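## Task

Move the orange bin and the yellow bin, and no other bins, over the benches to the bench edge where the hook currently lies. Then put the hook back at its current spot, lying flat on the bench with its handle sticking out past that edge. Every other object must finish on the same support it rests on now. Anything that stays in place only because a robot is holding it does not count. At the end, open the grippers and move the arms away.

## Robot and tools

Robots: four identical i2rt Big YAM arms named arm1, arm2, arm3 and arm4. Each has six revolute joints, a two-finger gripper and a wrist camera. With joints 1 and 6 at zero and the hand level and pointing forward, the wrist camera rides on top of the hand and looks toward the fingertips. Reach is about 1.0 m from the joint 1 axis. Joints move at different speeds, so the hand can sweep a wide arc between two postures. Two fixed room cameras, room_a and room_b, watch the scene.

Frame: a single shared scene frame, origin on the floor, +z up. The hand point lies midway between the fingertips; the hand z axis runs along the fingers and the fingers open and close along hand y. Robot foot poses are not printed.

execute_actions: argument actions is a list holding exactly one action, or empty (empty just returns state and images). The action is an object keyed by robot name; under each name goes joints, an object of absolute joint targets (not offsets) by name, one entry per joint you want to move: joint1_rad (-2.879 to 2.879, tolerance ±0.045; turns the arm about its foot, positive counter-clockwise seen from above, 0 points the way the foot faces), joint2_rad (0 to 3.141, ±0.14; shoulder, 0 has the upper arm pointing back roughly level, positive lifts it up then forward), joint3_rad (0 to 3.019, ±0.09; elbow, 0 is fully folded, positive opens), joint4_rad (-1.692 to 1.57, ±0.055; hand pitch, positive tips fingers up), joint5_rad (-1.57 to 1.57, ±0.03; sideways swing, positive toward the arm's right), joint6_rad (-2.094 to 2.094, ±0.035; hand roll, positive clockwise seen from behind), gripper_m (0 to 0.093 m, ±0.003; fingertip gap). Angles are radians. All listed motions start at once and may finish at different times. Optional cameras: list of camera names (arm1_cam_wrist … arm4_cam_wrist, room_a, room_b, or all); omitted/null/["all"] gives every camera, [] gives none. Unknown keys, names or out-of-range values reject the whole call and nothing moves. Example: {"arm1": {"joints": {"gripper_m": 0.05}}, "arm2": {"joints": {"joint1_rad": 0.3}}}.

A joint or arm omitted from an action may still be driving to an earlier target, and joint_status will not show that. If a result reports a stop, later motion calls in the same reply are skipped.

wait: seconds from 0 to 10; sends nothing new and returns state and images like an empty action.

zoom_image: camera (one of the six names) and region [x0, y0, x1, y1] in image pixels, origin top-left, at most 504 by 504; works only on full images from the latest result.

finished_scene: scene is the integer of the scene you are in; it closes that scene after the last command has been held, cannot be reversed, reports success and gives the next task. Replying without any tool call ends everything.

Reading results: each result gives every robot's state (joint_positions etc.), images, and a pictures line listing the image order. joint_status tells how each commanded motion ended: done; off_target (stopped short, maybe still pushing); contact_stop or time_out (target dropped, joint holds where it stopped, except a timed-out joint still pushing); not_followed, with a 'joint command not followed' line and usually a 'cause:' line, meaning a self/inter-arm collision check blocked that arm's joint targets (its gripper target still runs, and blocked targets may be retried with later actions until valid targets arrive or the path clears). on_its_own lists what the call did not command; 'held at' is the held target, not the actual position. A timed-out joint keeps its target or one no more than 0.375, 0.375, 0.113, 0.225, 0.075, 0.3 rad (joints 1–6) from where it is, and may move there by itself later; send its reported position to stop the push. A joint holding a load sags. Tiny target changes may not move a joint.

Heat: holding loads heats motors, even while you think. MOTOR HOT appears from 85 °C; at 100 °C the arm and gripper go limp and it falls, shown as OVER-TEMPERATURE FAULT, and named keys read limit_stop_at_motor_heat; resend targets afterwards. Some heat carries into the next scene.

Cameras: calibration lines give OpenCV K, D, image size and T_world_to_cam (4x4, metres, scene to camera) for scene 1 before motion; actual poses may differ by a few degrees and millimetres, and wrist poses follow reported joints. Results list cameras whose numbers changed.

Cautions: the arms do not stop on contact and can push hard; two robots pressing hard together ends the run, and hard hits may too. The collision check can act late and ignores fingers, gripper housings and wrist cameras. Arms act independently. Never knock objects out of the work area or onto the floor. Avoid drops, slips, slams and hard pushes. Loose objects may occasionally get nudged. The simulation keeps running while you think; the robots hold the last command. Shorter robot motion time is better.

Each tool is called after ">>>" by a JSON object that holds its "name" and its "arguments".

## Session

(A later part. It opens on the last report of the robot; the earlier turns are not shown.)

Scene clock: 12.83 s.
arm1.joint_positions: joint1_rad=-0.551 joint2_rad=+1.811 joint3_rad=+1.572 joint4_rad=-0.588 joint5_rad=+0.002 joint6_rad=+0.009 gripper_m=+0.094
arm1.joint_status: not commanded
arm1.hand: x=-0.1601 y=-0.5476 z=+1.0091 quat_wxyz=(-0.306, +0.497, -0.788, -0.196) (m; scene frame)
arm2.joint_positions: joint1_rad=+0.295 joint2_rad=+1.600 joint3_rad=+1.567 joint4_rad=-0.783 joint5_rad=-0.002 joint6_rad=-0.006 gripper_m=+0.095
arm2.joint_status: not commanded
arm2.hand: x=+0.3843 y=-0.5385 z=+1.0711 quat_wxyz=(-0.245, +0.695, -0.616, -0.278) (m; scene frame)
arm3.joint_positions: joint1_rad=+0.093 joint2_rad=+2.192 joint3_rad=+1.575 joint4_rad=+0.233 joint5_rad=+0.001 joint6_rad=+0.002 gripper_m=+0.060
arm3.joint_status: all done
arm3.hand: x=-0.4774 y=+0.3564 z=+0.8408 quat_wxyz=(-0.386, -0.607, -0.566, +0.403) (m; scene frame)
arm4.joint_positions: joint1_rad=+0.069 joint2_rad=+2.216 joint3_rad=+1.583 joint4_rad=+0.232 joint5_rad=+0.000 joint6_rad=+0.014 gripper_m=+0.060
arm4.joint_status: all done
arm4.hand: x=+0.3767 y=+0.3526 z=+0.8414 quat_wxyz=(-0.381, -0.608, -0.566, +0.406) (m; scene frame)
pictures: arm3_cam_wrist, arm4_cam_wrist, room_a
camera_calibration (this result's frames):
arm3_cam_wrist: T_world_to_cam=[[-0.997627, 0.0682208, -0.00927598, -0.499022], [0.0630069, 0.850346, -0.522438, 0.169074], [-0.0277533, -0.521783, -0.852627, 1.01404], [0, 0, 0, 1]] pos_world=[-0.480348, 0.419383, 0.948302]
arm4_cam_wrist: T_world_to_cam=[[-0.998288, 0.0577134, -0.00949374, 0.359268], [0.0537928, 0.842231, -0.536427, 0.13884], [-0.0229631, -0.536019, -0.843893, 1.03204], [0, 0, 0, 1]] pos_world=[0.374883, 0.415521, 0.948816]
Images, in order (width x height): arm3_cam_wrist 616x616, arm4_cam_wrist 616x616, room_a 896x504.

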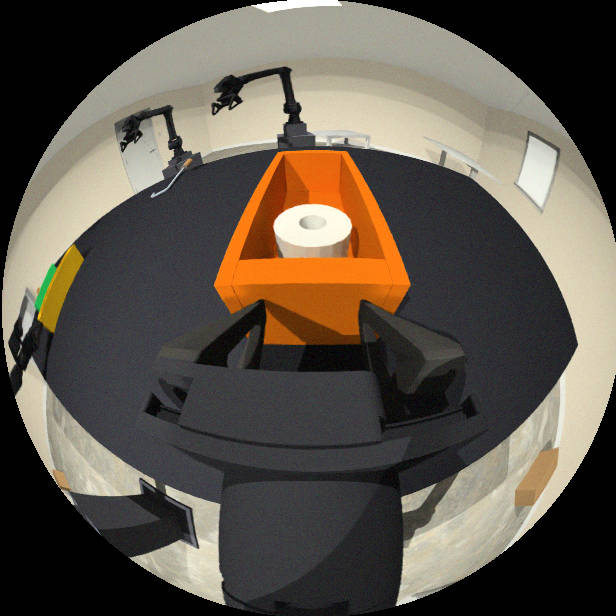

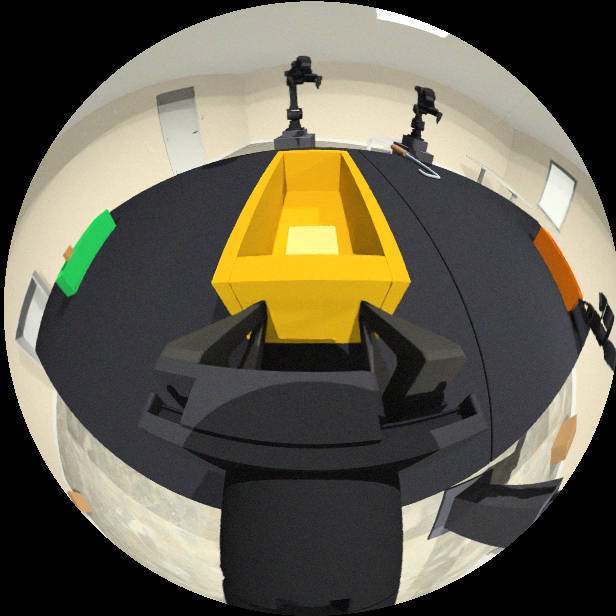

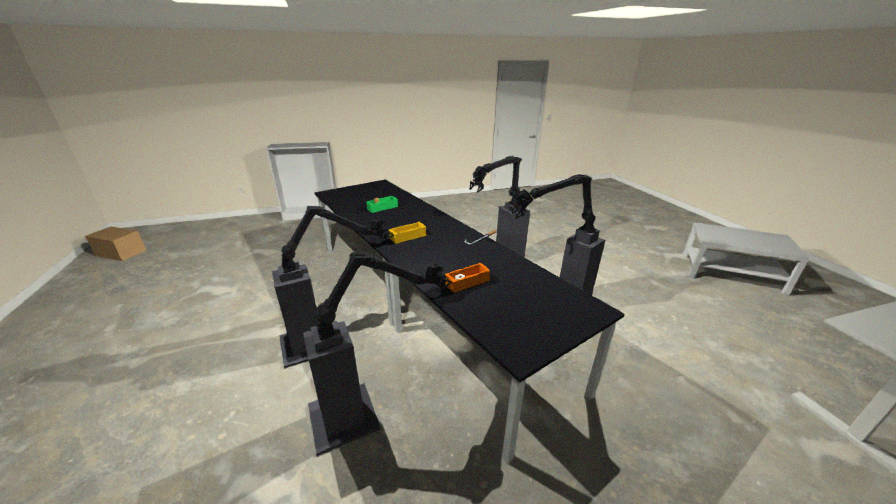

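>>> {"name": "execute_actions", "arguments": {"actions": [{"arm3":{"joints":{"joint1_rad":0.11,"joint2_rad":2.45,"joint3_rad":2.02,"joint4_rad":0.09}},"arm4":{"joints":{"joint2_rad":2.47,"joint3_rad":2.02,"joint4_rad":0.09}},"arm1":{"joints":{"joint1_rad":-0.97,"joint4_rad":0.92,"joint5_rad":-0.87,"joint3_rad":1.64}},"arm2":{"joints":{"joint1_rad":0.1,"joint2_rad":1.3}}}], "cameras": []}}

>>> {"name": "execute_actions", "arguments": {"actions": [{"arm3":{"joints":{"joint2_rad":2.68,"joint3_rad":2.41,"joint4_rad":0.05}},"arm4":{"joints":{"joint2_rad":2.70,"joint3_rad":2.41,"joint4_rad":0.05}},"arm1":{"joints":{"joint2_rad":2.48}}}], "cameras": []}}

>>> {"name": "execute_actions", "arguments": {"actions": [{"arm3":{"joints":{"joint2_rad":2.90,"joint3_rad":2.8,"joint4_rad":0.02}},"arm4":{"joints":{"joint2_rad":2.92,"joint3_rad":2.8,"joint4_rad":0.02}}}]}}

Scene clock: 15.37 s.
arm1.joint_positions: joint1_rad=-0.969 joint2_rad=+1.811 joint3_rad=+1.577 joint4_rad=+0.901 joint5_rad=-0.867 joint6_rad=+0.008 gripper_m=+0.094
arm1.joint_status: all done
arm1.hand: x=-0.0247 y=-0.6404 z=+1.3067 quat_wxyz=(-0.698, +0.492, -0.240, -0.462) (m; scene frame)
arm2.joint_positions: joint1_rad=+0.094 joint2_rad=+1.307 joint3_rad=+1.556 joint4_rad=-0.785 joint5_rad=+0.002 joint6_rad=-0.005 gripper_m=+0.095
arm2.joint_status: all done
arm2.hand: x=+0.5091 y=-0.6177 z=+1.2371 quat_wxyz=(-0.365, +0.588, -0.639, -0.336) (m; scene frame)
arm3.joint_positions: joint1_rad=+0.105 joint2_rad=+2.443 joint3_rad=+1.976 joint4_rad=+0.100 joint5_rad=+0.001 joint6_rad=+0.002 gripper_m=+0.060
arm3.joint_status: all done
arm3.hand: x=-0.4712 y=+0.2669 z=+0.8167 quat_wxyz=(-0.393, -0.600, -0.567, +0.406) (m; scene frame)
arm4.joint_positions: joint1_rad=+0.069 joint2_rad=+2.464 joint3_rad=+1.982 joint4_rad=+0.098 joint5_rad=+0.000 joint6_rad=+0.014 gripper_m=+0.060
arm4.joint_status: all done
arm4.hand: x=+0.3708 y=+0.2647 z=+0.8185 quat_wxyz=(-0.386, -0.604, -0.562, +0.412) (m; scene frame)
pictures: none
No camera images: the call's "cameras" was empty. Leave "cameras" out to get every camera's image.

Scene clock: 17.17 s.
arm1.joint_positions: joint1_rad=-0.969 joint2_rad=+2.485 joint3_rad=+1.622 joint4_rad=+0.914 joint5_rad=-0.868 joint6_rad=+0.008 gripper_m=+0.094
arm1.joint_status: all done
arm1.hand: x=+0.0519 y=-0.5733 z=+0.8253 quat_wxyz=(-0.512, +0.503, -0.480, -0.504) (m; scene frame)
arm2.joint_positions: joint1_rad=+0.094 joint2_rad=+1.307 joint3_rad=+1.556 joint4_rad=-0.785 joint5_rad=+0.002 joint6_rad=-0.005 gripper_m=+0.095
arm2.joint_status: not commanded
arm2.hand: x=+0.5091 y=-0.6177 z=+1.2371 quat_wxyz=(-0.365, +0.588, -0.639, -0.336) (m; scene frame)
arm3.joint_positions: joint1_rad=+0.105 joint2_rad=+2.664 joint3_rad=+2.362 joint4_rad=+0.061 joint5_rad=+0.001 joint6_rad=+0.002 gripper_m=+0.060
arm3.joint_status: all done
arm3.hand: x=-0.4745 y=+0.2000 z=+0.8271 quat_wxyz=(-0.428, -0.573, -0.540, +0.443) (m; scene frame)
arm4.joint_positions: joint1_rad=+0.069 joint2_rad=+2.689 joint3_rad=+2.370 joint4_rad=+0.059 joint5_rad=+0.000 joint6_rad=+0.014 gripper_m=+0.060
arm4.joint_status: all done
arm4.hand: x=+0.3667 y=+0.1982 z=+0.8257 quat_wxyz=(-0.421, -0.577, -0.538, +0.448) (m; scene frame)
pictures: none
No camera images: the call's "cameras" was empty. Leave "cameras" out to get every camera's image.

Scene clock: 18.40 s.
arm1.joint_positions: joint1_rad=-0.969 joint2_rad=+2.485 joint3_rad=+1.622 joint4_rad=+0.914 joint5_rad=-0.868 joint6_rad=+0.008 gripper_m=+0.094
arm1.joint_status: not commanded
arm1.hand: x=+0.0519 y=-0.5733 z=+0.8253 quat_wxyz=(-0.512, +0.503, -0.480, -0.504) (m; scene frame)
arm2.joint_positions: joint1_rad=+0.094 joint2_rad=+1.307 joint3_rad=+1.556 joint4_rad=-0.785 joint5_rad=+0.002 joint6_rad=-0.005 gripper_m=+0.095
arm2.joint_status: not commanded
arm2.hand: x=+0.5091 y=-0.6177 z=+1.2371 quat_wxyz=(-0.365, +0.588, -0.639, -0.336) (m; scene frame)
arm3.joint_positions: joint1_rad=+0.105 joint2_rad=+2.884 joint3_rad=+2.752 joint4_rad=+0.032 joint5_rad=+0.001 joint6_rad=+0.002 gripper_m=+0.060
arm3.joint_status: all done
arm3.hand: x=-0.4763 y=+0.1643 z=+0.8413 quat_wxyz=(-0.465, -0.541, -0.509, +0.482) (m; scene frame)
arm4.joint_positions: joint1_rad=+0.069 joint2_rad=+2.908 joint3_rad=+2.760 joint4_rad=+0.029 joint5_rad=+0.000 joint6_rad=+0.014 gripper_m=+0.060
arm4.joint_status: all done
arm4.hand: x=+0.3645 y=+0.1630 z=+0.8407 quat_wxyz=(-0.458, -0.544, -0.507, +0.487) (m; scene frame)
pictures: arm1_cam_wrist, arm2_cam_wrist, arm3_cam_wrist, arm4_cam_wrist, room_a, room_b
camera_calibration (this result's frames):
arm1_cam_wrist: T_world_to_cam=[[0.999921, 0.0027775, 0.0122788, -0.0618749], [0.0117641, -0.553417, -0.832821, 0.374079], [0.00448213, 0.8329, -0.553406, 1.05811], [0, 0, 0, 1]] pos_world=[0.0527267, -0.674103, 0.897864]
arm2_cam_wrist: T_world_to_cam=[[0.99738, -0.0723424, 0.000117494, -0.554316], [-0.0664821, -0.917223, -0.392788, -0.0414659], [0.028523, 0.391751, -0.919629, 1.48751], [0, 0, 0, 1]] pos_world=[0.507678, -0.660869, 1.35174]
arm3_cam_wrist: T_world_to_cam=[[-0.998365, 0.055945, -0.0117371, -0.481095], [0.0462707, 0.670344, -0.740606, 0.537791], [-0.0335653, -0.739938, -0.671837, 0.795274], [0, 0, 0, 1]] pos_world=[-0.478499, 0.254863, 0.926939]
arm4_cam_wrist: T_world_to_cam=[[-0.998596, 0.0525134, -0.00692487, 0.356841], [0.0398665, 0.659065, -0.751029, 0.514151], [-0.0348752, -0.750251, -0.660233, 0.814474], [0, 0, 0, 1]] pos_world=[0.364247, 0.253461, 0.926356]
Images, in order (width x height): arm1_cam_wrist 616x616, arm2_cam_wrist 616x616, arm3_cam_wrist 616x616, arm4_cam_wrist 616x616, room_a 896x504, room_b 896x504.

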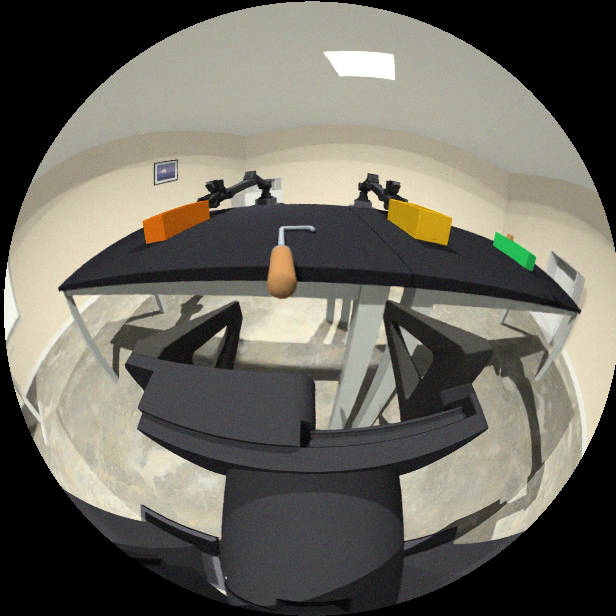

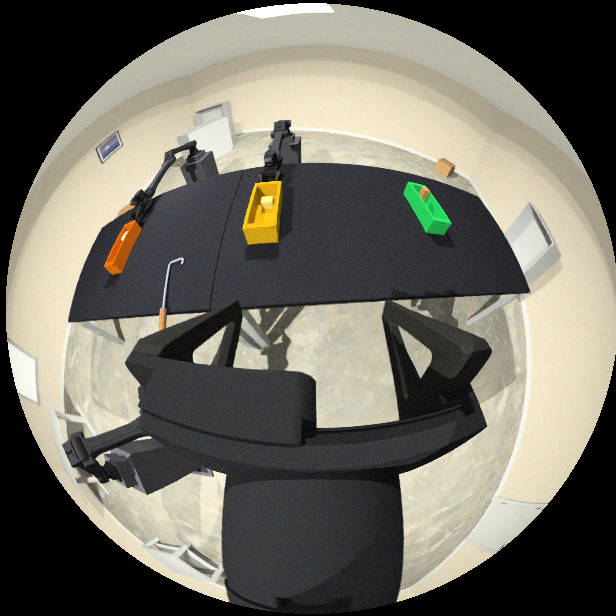

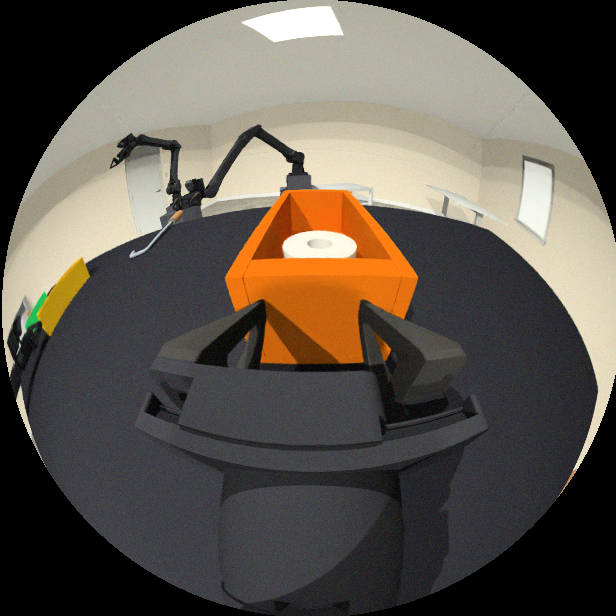

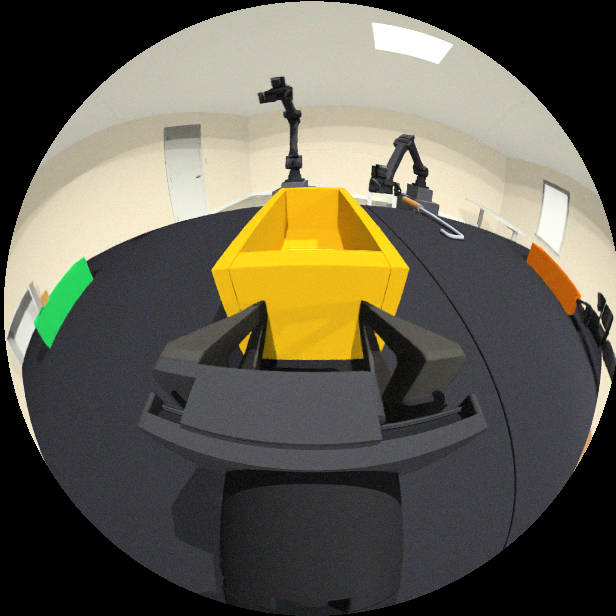

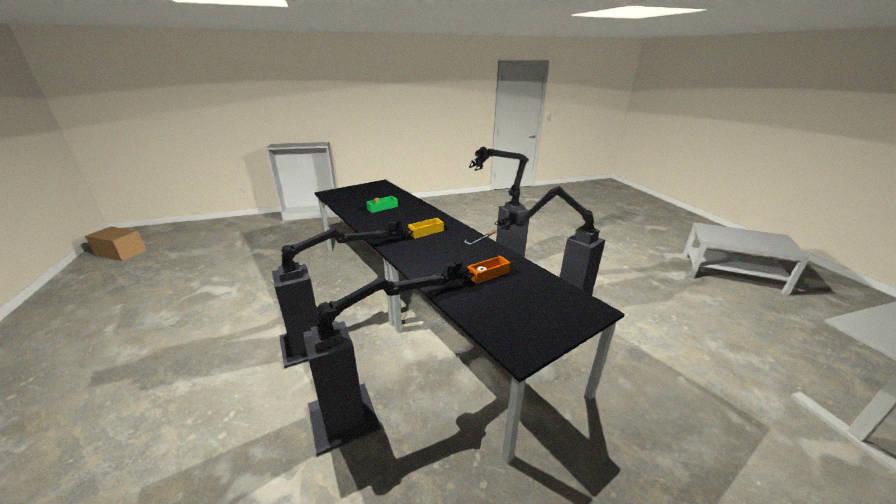

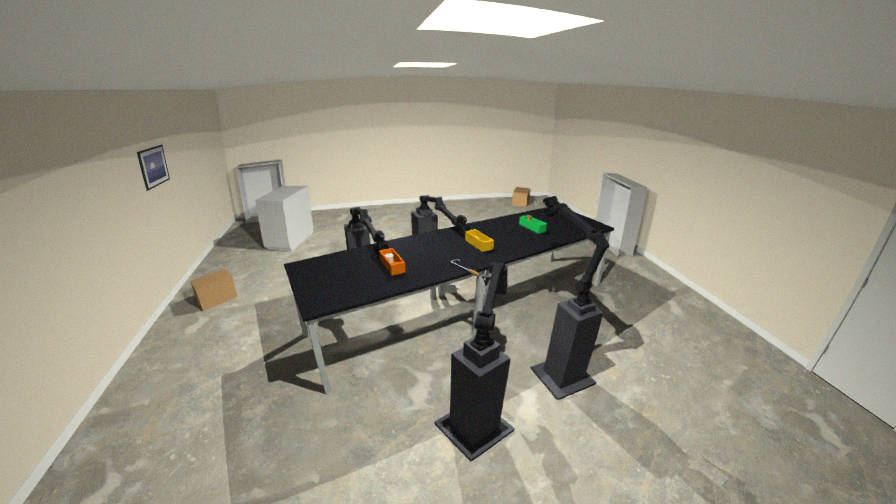

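>>> {"name": "execute_actions", "arguments": {"actions": [{"arm3":{"joints":{"joint2_rad":1.2,"joint3_rad":1.6}},"arm4":{"joints":{"joint2_rad":1.2,"joint3_rad":1.6}},"arm1":{"joints":{"joint1_rad":-0.91,"joint2_rad":2.57,"joint3_rad":1.765,"joint4_rad":0.83,"joint5_rad":-0.92}}}], "cameras": ["arm1_cam_wrist","room_a"]}}

Scene clock: 20.90 s.
arm1.joint_positions: joint1_rad=-0.906 joint2_rad=+2.567 joint3_rad=+1.715 joint4_rad=+0.840 joint5_rad=-0.917 joint6_rad=+0.008 gripper_m=+0.094
arm1.joint_status: all done
arm1.hand: x=+0.0154 y=-0.5314 z=+0.7880 quat_wxyz=(-0.461, +0.528, -0.473, -0.533) (m; scene frame)
arm2.joint_positions: joint1_rad=+0.094 joint2_rad=+1.307 joint3_rad=+1.556 joint4_rad=-0.785 joint5_rad=+0.002 joint6_rad=-0.005 gripper_m=+0.095
arm2.joint_status: not commanded
arm2.hand: x=+0.5091 y=-0.6177 z=+1.2371 quat_wxyz=(-0.365, +0.588, -0.639, -0.336) (m; scene frame)
arm3.joint_positions: joint1_rad=+0.105 joint2_rad=+1.185 joint3_rad=+1.602 joint4_rad=+0.026 joint5_rad=+0.001 joint6_rad=+0.002 gripper_m=+0.060
arm3.joint_status: all done
arm3.hand: x=-0.4589 y=+0.6773 z=+1.5237 quat_wxyz=(-0.585, -0.391, -0.366, +0.609) (m; scene frame)
arm4.joint_positions: joint1_rad=+0.069 joint2_rad=+1.191 joint3_rad=+1.603 joint4_rad=+0.024 joint5_rad=+0.000 joint6_rad=+0.014 gripper_m=+0.060
arm4.joint_status: all done
arm4.hand: x=+0.4048 y=+0.6808 z=+1.5315 quat_wxyz=(-0.582, -0.388, -0.364, +0.615) (m; scene frame)
pictures: arm1_cam_wrist, room_a
camera_calibration (this result's frames):
arm1_cam_wrist: T_world_to_cam=[[0.992836, 0.114168, -0.035242, 0.0716989], [0.0386904, -0.586251, -0.809205, 0.330147], [-0.113046, 0.802045, -0.586468, 1.01422], [0, 0, 0, 1]] pos_world=[0.0306947, -0.628085, 0.86449]
Images, in order (width x height): arm1_cam_wrist 616x616, room_a 896x504.

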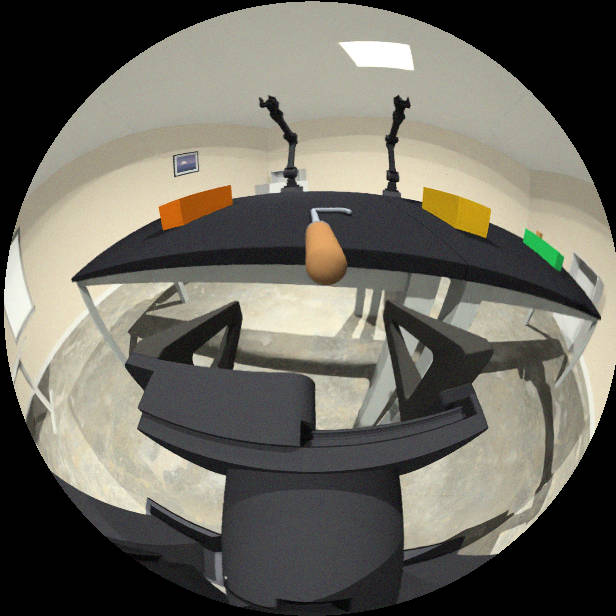

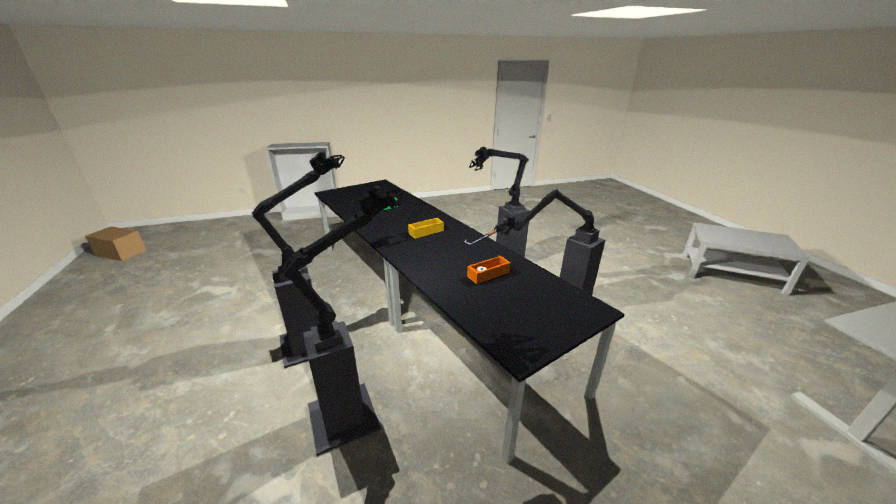

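>>> {"name": "execute_actions", "arguments": {"actions": [{"arm1":{"joints":{"joint1_rad":-0.825,"joint2_rad":2.685,"joint3_rad":2.055,"joint4_rad":0.66,"joint5_rad":-0.83}}}], "cameras": ["arm1_cam_wrist","room_b"]}}

>>> {"name": "zoom_image", "arguments": {"camera": "room_b", "region": [430,230,550,320]}}

Scene clock: 22.30 s.
arm1.joint_positions: joint1_rad=-0.816 joint2_rad=+2.694 joint3_rad=+2.009 joint4_rad=+0.669 joint5_rad=-0.833 joint6_rad=+0.008 gripper_m=+0.094
arm1.joint_status: all done
arm1.hand: x=+0.0061 y=-0.4423 z=+0.7864 quat_wxyz=(-0.458, +0.530, -0.473, -0.534) (m; scene frame)
arm2.joint_positions: joint1_rad=+0.094 joint2_rad=+1.307 joint3_rad=+1.556 joint4_rad=-0.785 joint5_rad=+0.002 joint6_rad=-0.005 gripper_m=+0.095
arm2.joint_status: not commanded
arm2.hand: x=+0.5091 y=-0.6177 z=+1.2371 quat_wxyz=(-0.365, +0.588, -0.639, -0.336) (m; scene frame)
arm3.joint_positions: joint1_rad=+0.105 joint2_rad=+1.185 joint3_rad=+1.602 joint4_rad=+0.026 joint5_rad=+0.001 joint6_rad=+0.002 gripper_m=+0.060
arm3.joint_status: not commanded
arm3.hand: x=-0.4589 y=+0.6773 z=+1.5237 quat_wxyz=(-0.585, -0.391, -0.366, +0.609) (m; scene frame)
arm4.joint_positions: joint1_rad=+0.069 joint2_rad=+1.191 joint3_rad=+1.603 joint4_rad=+0.024 joint5_rad=+0.000 joint6_rad=+0.014 gripper_m=+0.060
arm4.joint_status: not commanded
arm4.hand: x=+0.4048 y=+0.6808 z=+1.5315 quat_wxyz=(-0.582, -0.388, -0.364, +0.615) (m; scene frame)
pictures: arm1_cam_wrist, room_b
camera_calibration (this result's frames):
arm1_cam_wrist: T_world_to_cam=[[0.991992, 0.12046, -0.0379573, 0.0755982], [0.0406924, -0.589345, -0.806856, 0.378191], [-0.119564, 0.79885, -0.589528, 0.941788], [0, 0, 0, 1]] pos_world=[0.0222215, -0.538569, 0.863225]
Images, in order (width x height): arm1_cam_wrist 616x616, room_b 896x504.

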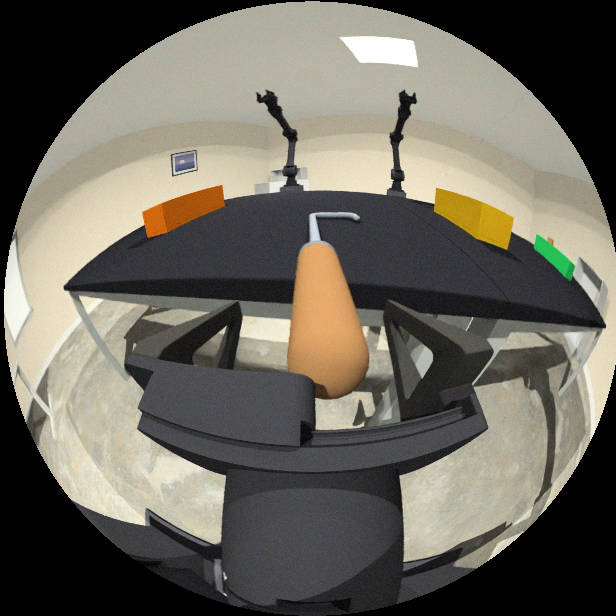

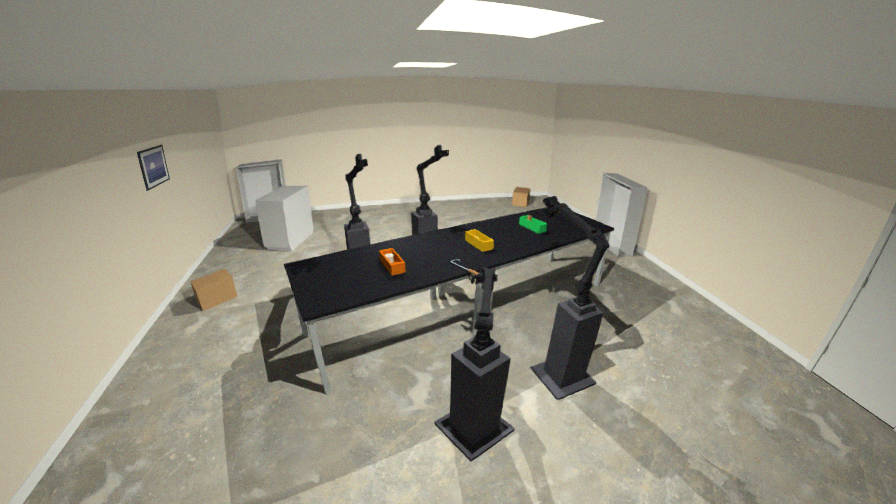

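Region (430, 230, 550, 320) of room_b's 896x504 image, scaled by 4.200, with more detail than that image has; it fills the top 378 rows of this view, and the rest is white.

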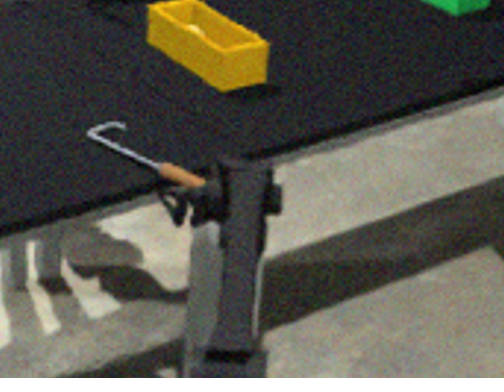

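>>> {"name": "execute_actions", "arguments": {"actions": [{"arm1":{"joints":{"joint1_rad":-0.83,"joint2_rad":2.66}}}], "cameras": ["arm1_cam_wrist"]}}

Scene clock: 23.20 s.
arm1.joint_positions: joint1_rad=-0.816 joint2_rad=+2.687 joint3_rad=+2.009 joint4_rad=+0.669 joint5_rad=-0.833 joint6_rad=+0.008 gripper_m=+0.094
arm1.joint_status: all done
arm1.hand: x=+0.0073 y=-0.4419 z=+0.7926 quat_wxyz=(-0.460, +0.530, -0.471, -0.534) (m; scene frame)
arm2.joint_positions: joint1_rad=+0.094 joint2_rad=+1.307 joint3_rad=+1.556 joint4_rad=-0.785 joint5_rad=+0.002 joint6_rad=-0.005 gripper_m=+0.095
arm2.joint_status: not commanded
arm2.hand: x=+0.5091 y=-0.6177 z=+1.2371 quat_wxyz=(-0.365, +0.588, -0.639, -0.336) (m; scene frame)
arm3.joint_positions: joint1_rad=+0.105 joint2_rad=+1.185 joint3_rad=+1.602 joint4_rad=+0.026 joint5_rad=+0.001 joint6_rad=+0.002 gripper_m=+0.060
arm3.joint_status: not commanded
arm3.hand: x=-0.4589 y=+0.6773 z=+1.5237 quat_wxyz=(-0.585, -0.391, -0.366, +0.609) (m; scene frame)
arm4.joint_positions: joint1_rad=+0.069 joint2_rad=+1.191 joint3_rad=+1.603 joint4_rad=+0.024 joint5_rad=+0.000 joint6_rad=+0.014 gripper_m=+0.060
arm4.joint_status: not commanded
arm4.hand: x=+0.4048 y=+0.6808 z=+1.5315 quat_wxyz=(-0.582, -0.388, -0.364, +0.615) (m; scene frame)
pictures: arm1_cam_wrist
camera_calibration (this result's frames):
arm1_cam_wrist: T_world_to_cam=[[0.992249, 0.119898, -0.0326614, 0.0701216], [0.0440159, -0.584894, -0.809915, 0.387762], [-0.116211, 0.802199, -0.585638, 0.943637], [0, 0, 0, 1]] pos_world=[0.0230151, -0.538593, 0.868974]
Images, in order (width x height): arm1_cam_wrist 616x616.

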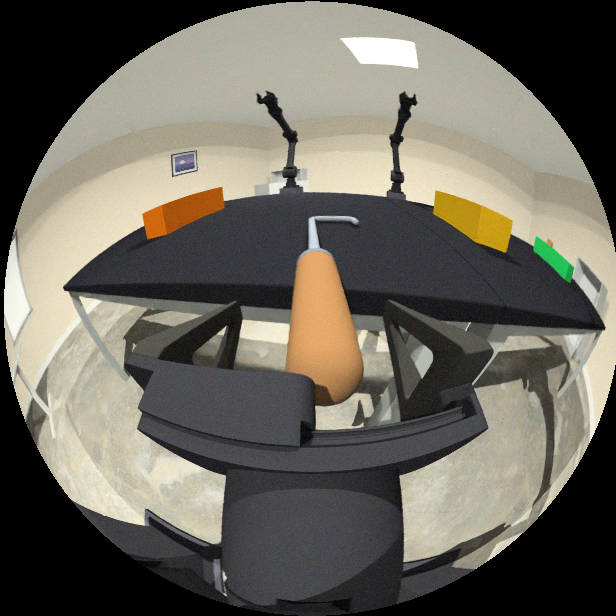

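>>> {"name": "execute_actions", "arguments": {"actions": [{"arm1":{"joints":{"joint2_rad":2.65,"gripper_m":0}}}], "cameras": ["arm1_cam_wrist"]}}

Scene clock: 24.07 s.
arm1.joint_positions: joint1_rad=-0.817 joint2_rad=+2.680 joint3_rad=+2.009 joint4_rad=+0.667 joint5_rad=-0.832 joint6_rad=+0.008 gripper_m=+0.029
arm1.joint_status: gripper_m off_target (ended at +0.029, target +0.000); the others done
arm1.hand: x=+0.0083 y=-0.4414 z=+0.7981 quat_wxyz=(-0.463, +0.530, -0.469, -0.534) (m; scene frame)
arm2.joint_positions: joint1_rad=+0.094 joint2_rad=+1.307 joint3_rad=+1.556 joint4_rad=-0.785 joint5_rad=+0.002 joint6_rad=-0.005 gripper_m=+0.095
arm2.joint_status: not commanded
arm2.hand: x=+0.5091 y=-0.6177 z=+1.2371 quat_wxyz=(-0.365, +0.588, -0.639, -0.336) (m; scene frame)
arm3.joint_positions: joint1_rad=+0.105 joint2_rad=+1.185 joint3_rad=+1.602 joint4_rad=+0.026 joint5_rad=+0.001 joint6_rad=+0.002 gripper_m=+0.060
arm3.joint_status: not commanded
arm3.hand: x=-0.4589 y=+0.6773 z=+1.5237 quat_wxyz=(-0.585, -0.391, -0.366, +0.609) (m; scene frame)
arm4.joint_positions: joint1_rad=+0.069 joint2_rad=+1.191 joint3_rad=+1.603 joint4_rad=+0.024 joint5_rad=+0.000 joint6_rad=+0.014 gripper_m=+0.060
arm4.joint_status: not commanded
arm4.hand: x=+0.4048 y=+0.6808 z=+1.5315 quat_wxyz=(-0.582, -0.388, -0.364, +0.615) (m; scene frame)
pictures: arm1_cam_wrist
camera_calibration (this result's frames):
arm1_cam_wrist: T_world_to_cam=[[0.992484, 0.118879, -0.0290352, 0.0658938], [0.0459415, -0.581872, -0.811982, 0.395475], [-0.113422, 0.804545, -0.58296, 0.945437], [0, 0, 0, 1]] pos_world=[0.0236664, -0.538364, 0.874184]
Images, in order (width x height): arm1_cam_wrist 616x616.

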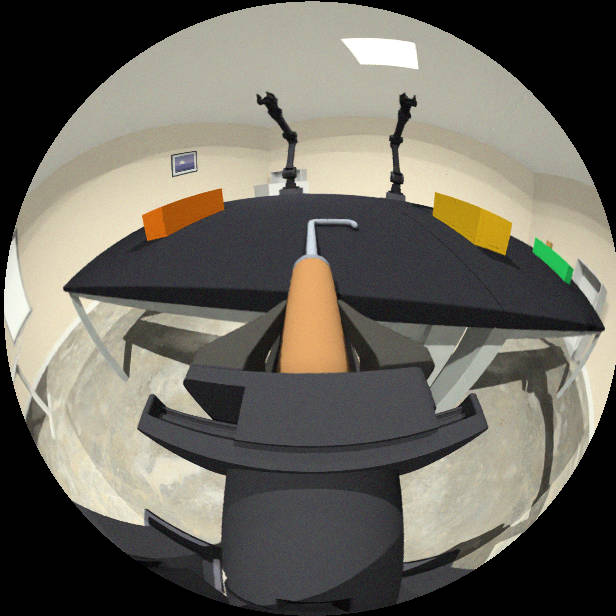

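>>> {"name": "execute_actions", "arguments": {"actions": [{"arm1":{"joints":{"joint2_rad":2.35}}}], "cameras": []}}

>>> {"name": "execute_actions", "arguments": {"actions": [{"arm1":{"joints":{"joint1_rad":-0.095,"joint2_rad":2.2,"joint3_rad":1.69,"joint4_rad":0.53,"joint5_rad":0,"joint6_rad":1.57}}}], "cameras": ["arm1_cam_wrist","room_a","arm3_cam_wrist","room_b"]}}

Scene clock: 26.10 s.
arm1.joint_positions: joint1_rad=-0.822 joint2_rad=+2.396 joint3_rad=+2.009 joint4_rad=+0.640 joint5_rad=-0.832 joint6_rad=+0.008 gripper_m=+0.029
arm1.joint_status: all done
arm1.hand: x=+0.0143 y=-0.4411 z=+1.0394 quat_wxyz=(-0.551, +0.523, -0.376, -0.530) (m; scene frame)
arm2.joint_positions: joint1_rad=+0.094 joint2_rad=+1.307 joint3_rad=+1.556 joint4_rad=-0.785 joint5_rad=+0.002 joint6_rad=-0.005 gripper_m=+0.095
arm2.joint_status: not commanded
arm2.hand: x=+0.5091 y=-0.6177 z=+1.2371 quat_wxyz=(-0.365, +0.588, -0.639, -0.336) (m; scene frame)
arm3.joint_positions: joint1_rad=+0.105 joint2_rad=+1.185 joint3_rad=+1.602 joint4_rad=+0.026 joint5_rad=+0.001 joint6_rad=+0.002 gripper_m=+0.060
arm3.joint_status: not commanded
arm3.hand: x=-0.4589 y=+0.6773 z=+1.5237 quat_wxyz=(-0.585, -0.391, -0.366, +0.609) (m; scene frame)
arm4.joint_positions: joint1_rad=+0.069 joint2_rad=+1.191 joint3_rad=+1.603 joint4_rad=+0.024 joint5_rad=+0.000 joint6_rad=+0.014 gripper_m=+0.060
arm4.joint_status: not commanded
arm4.hand: x=+0.4048 y=+0.6808 z=+1.5315 quat_wxyz=(-0.582, -0.388, -0.364, +0.615) (m; scene frame)
pictures: none
No camera images: the call's "cameras" was empty. Leave "cameras" out to get every camera's image.

Scene clock: 29.57 s.
arm1.joint_positions: joint1_rad=-0.100 joint2_rad=+2.237 joint3_rad=+1.677 joint4_rad=+0.513 joint5_rad=+0.002 joint6_rad=+1.522 gripper_m=+0.029
arm1.joint_status: joint6_rad time_out (moved +1.514 of +1.562); the others done
arm1.on_its_own: joint6_rad reads +1.522 and still pushes toward +1.570 since a time_out
arm1.hand: x=-0.4754 y=-0.3175 z=+0.9696 quat_wxyz=(-0.012, +0.023, -0.723, -0.690) (m; scene frame)
arm2.joint_positions: joint1_rad=+0.094 joint2_rad=+1.307 joint3_rad=+1.556 joint4_rad=-0.785 joint5_rad=+0.002 joint6_rad=-0.005 gripper_m=+0.095
arm2.joint_status: not commanded
arm2.hand: x=+0.5091 y=-0.6177 z=+1.2371 quat_wxyz=(-0.365, +0.588, -0.639, -0.336) (m; scene frame)
arm3.joint_positions: joint1_rad=+0.105 joint2_rad=+1.185 joint3_rad=+1.602 joint4_rad=+0.026 joint5_rad=+0.001 joint6_rad=+0.002 gripper_m=+0.060
arm3.joint_status: not commanded
arm3.hand: x=-0.4589 y=+0.6773 z=+1.5237 quat_wxyz=(-0.585, -0.391, -0.366, +0.609) (m; scene frame)
arm4.joint_positions: joint1_rad=+0.069 joint2_rad=+1.191 joint3_rad=+1.603 joint4_rad=+0.024 joint5_rad=+0.000 joint6_rad=+0.014 gripper_m=+0.060
arm4.joint_status: not commanded
arm4.hand: x=+0.4048 y=+0.6808 z=+1.5315 quat_wxyz=(-0.582, -0.388, -0.364, +0.615) (m; scene frame)
pictures: arm1_cam_wrist, arm3_cam_wrist, room_a, room_b
camera_calibration (this result's frames):
arm1_cam_wrist: T_world_to_cam=[[0.0321014, -0.0589185, -0.997747, 0.962468], [-0.805443, -0.592603, 0.00907994, -0.575296], [-0.591803, 0.803337, -0.0664789, 0.162312], [0, 0, 0, 1]] pos_world=[-0.398208, -0.414607, 0.976313]
arm3_cam_wrist: T_world_to_cam=[[-0.998418, 0.0539372, -0.0158787, -0.476733], [0.0259147, 0.190819, -0.981283, 1.38066], [-0.0498977, -0.980142, -0.191914, 1.05783], [0, 0, 0, 1]] pos_world=[-0.458975, 0.799081, 1.55026]
Images, in order (width x height): arm1_cam_wrist 616x616, arm3_cam_wrist 616x616, room_a 896x504, room_b 896x504.

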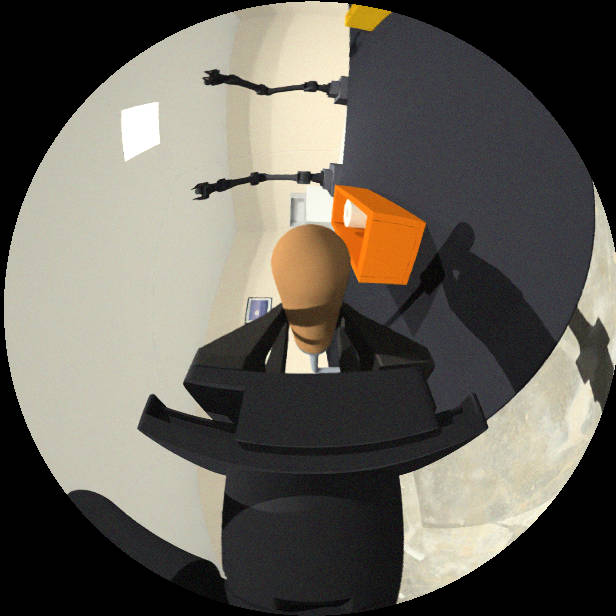

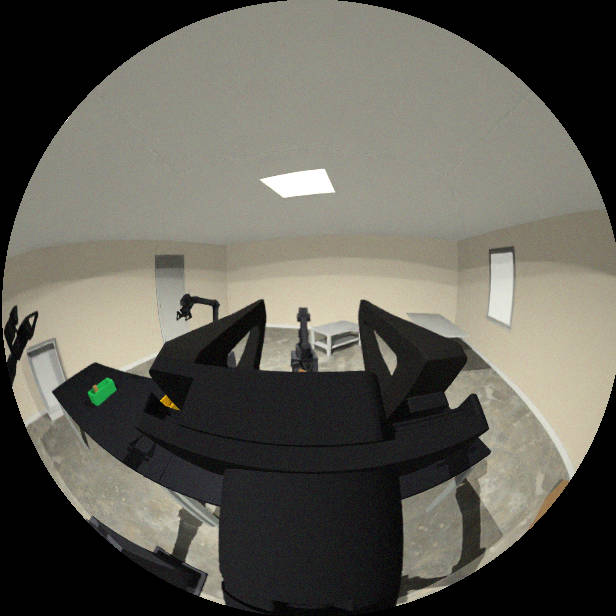

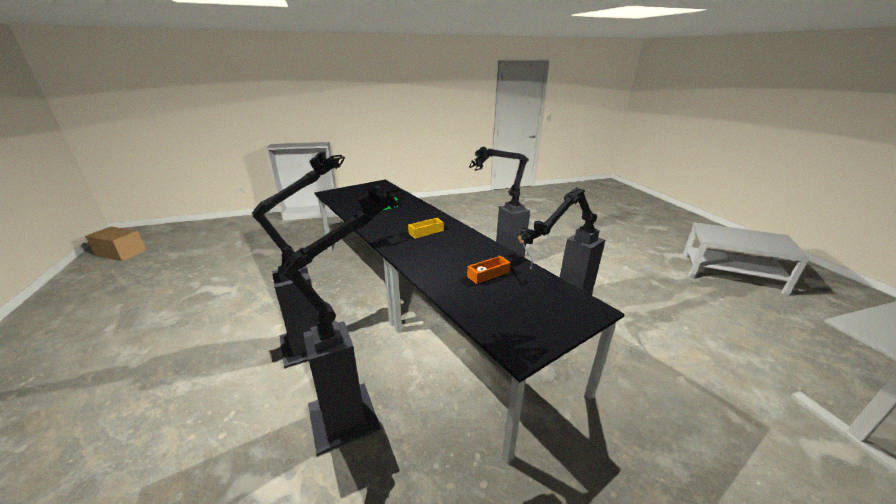

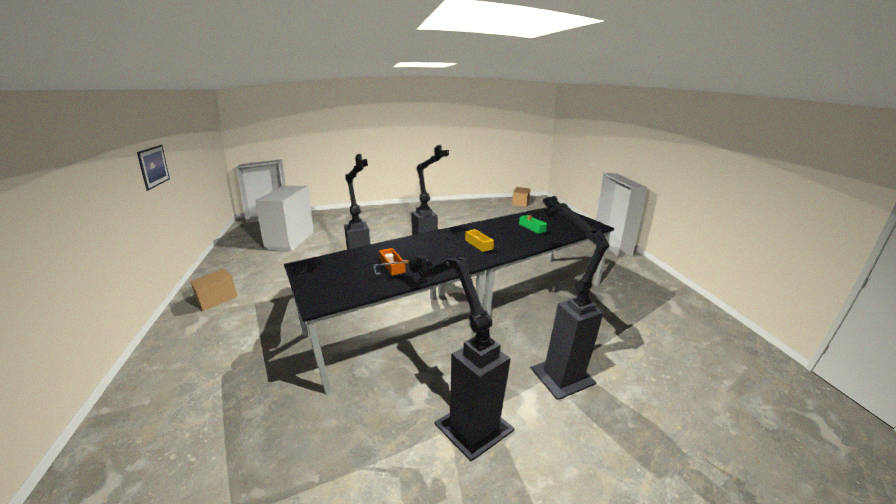

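>>> {"name": "execute_actions", "arguments": {"actions": [{"arm1":{"joints":{"joint1_rad":0.055,"joint2_rad":2.33,"joint3_rad":2.02,"joint4_rad":0.4,"joint5_rad":1.21,"joint6_rad":1.55}},"arm3":{"joints":{"joint4_rad":-0.7}},"arm4":{"joints":{"joint4_rad":-0.7}}}], "cameras": ["arm1_cam_wrist","room_a","arm3_cam_wrist","room_b"]}}

Scene clock: 31.50 s.
arm1.joint_positions: joint1_rad=+0.054 joint2_rad=+2.385 joint3_rad=+1.935 joint4_rad=+0.380 joint5_rad=+1.206 joint6_rad=+1.523 gripper_m=+0.029
arm1.joint_status: all done
arm1.hand: x=-0.4428 y=-0.3577 z=+0.9638 quat_wxyz=(-0.380, -0.319, -0.641, -0.586) (m; scene frame)
arm2.joint_positions: joint1_rad=+0.094 joint2_rad=+1.307 joint3_rad=+1.556 joint4_rad=-0.785 joint5_rad=+0.002 joint6_rad=-0.005 gripper_m=+0.095
arm2.joint_status: not commanded
arm2.hand: x=+0.5091 y=-0.6177 z=+1.2371 quat_wxyz=(-0.365, +0.588, -0.639, -0.336) (m; scene frame)
arm3.joint_positions: joint1_rad=+0.105 joint2_rad=+1.185 joint3_rad=+1.602 joint4_rad=-0.683 joint5_rad=+0.001 joint6_rad=+0.002 gripper_m=+0.060
arm3.joint_status: all done
arm3.hand: x=-0.4579 y=+0.6627 z=+1.3537 quat_wxyz=(-0.422, -0.579, -0.546, +0.436) (m; scene frame)
arm4.joint_positions: joint1_rad=+0.069 joint2_rad=+1.191 joint3_rad=+1.603 joint4_rad=-0.685 joint5_rad=+0.000 joint6_rad=+0.014 gripper_m=+0.060
arm4.joint_status: all done
arm4.hand: x=+0.4020 y=+0.6649 z=+1.3614 quat_wxyz=(-0.417, -0.580, -0.541, +0.444) (m; scene frame)
pictures: arm1_cam_wrist, arm3_cam_wrist, room_a, room_b
camera_calibration (this result's frames):
arm1_cam_wrist: T_world_to_cam=[[0.0163452, -0.0998608, -0.994867, 0.928903], [-0.914274, 0.401305, -0.0553024, -0.203373], [0.404767, 0.910485, -0.0847407, 0.710713], [0, 0, 0, 1]] pos_world=[-0.488795, -0.472718, 0.973114]
arm3_cam_wrist: T_world_to_cam=[[-0.998373, 0.0560826, -0.0103294, -0.486517], [0.0503956, 0.782927, -0.620069, 0.346426], [-0.0266879, -0.619581, -0.784479, 1.58479], [0, 0, 0, 1]] pos_world=[-0.460889, 0.737967, 1.45302]
Images, in order (width x height): arm1_cam_wrist 616x616, arm3_cam_wrist 616x616, room_a 896x504, room_b 896x504.

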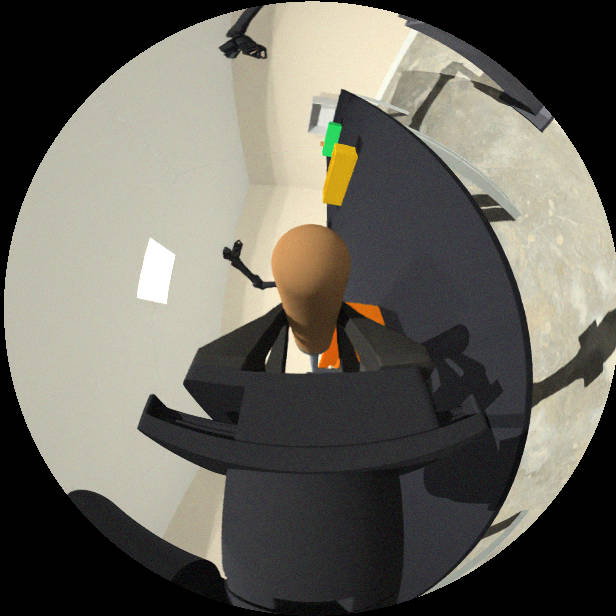

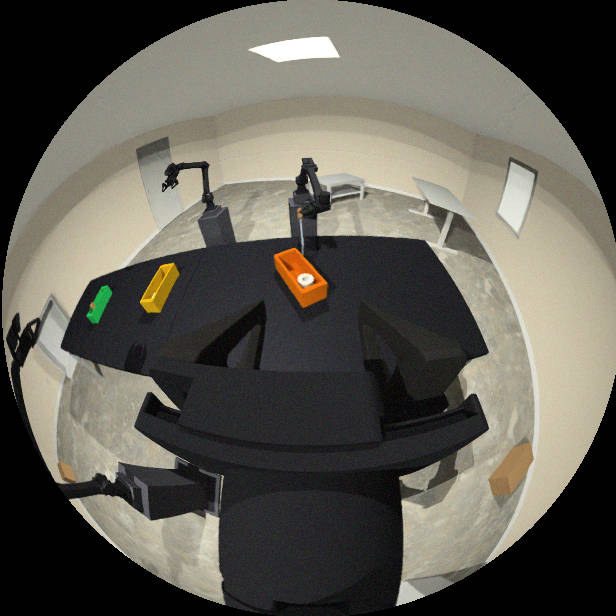

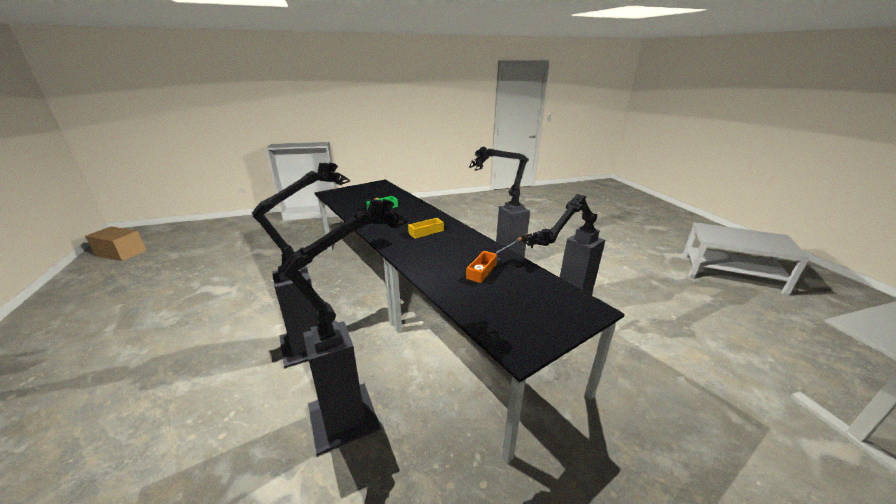

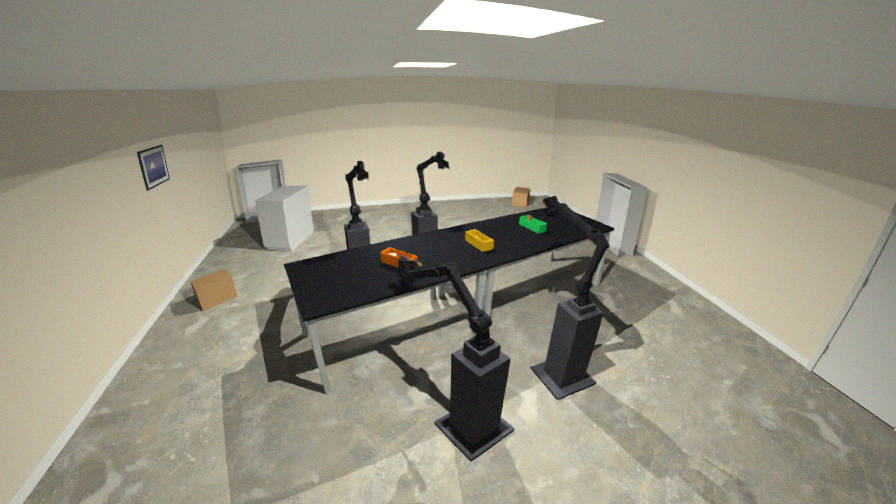

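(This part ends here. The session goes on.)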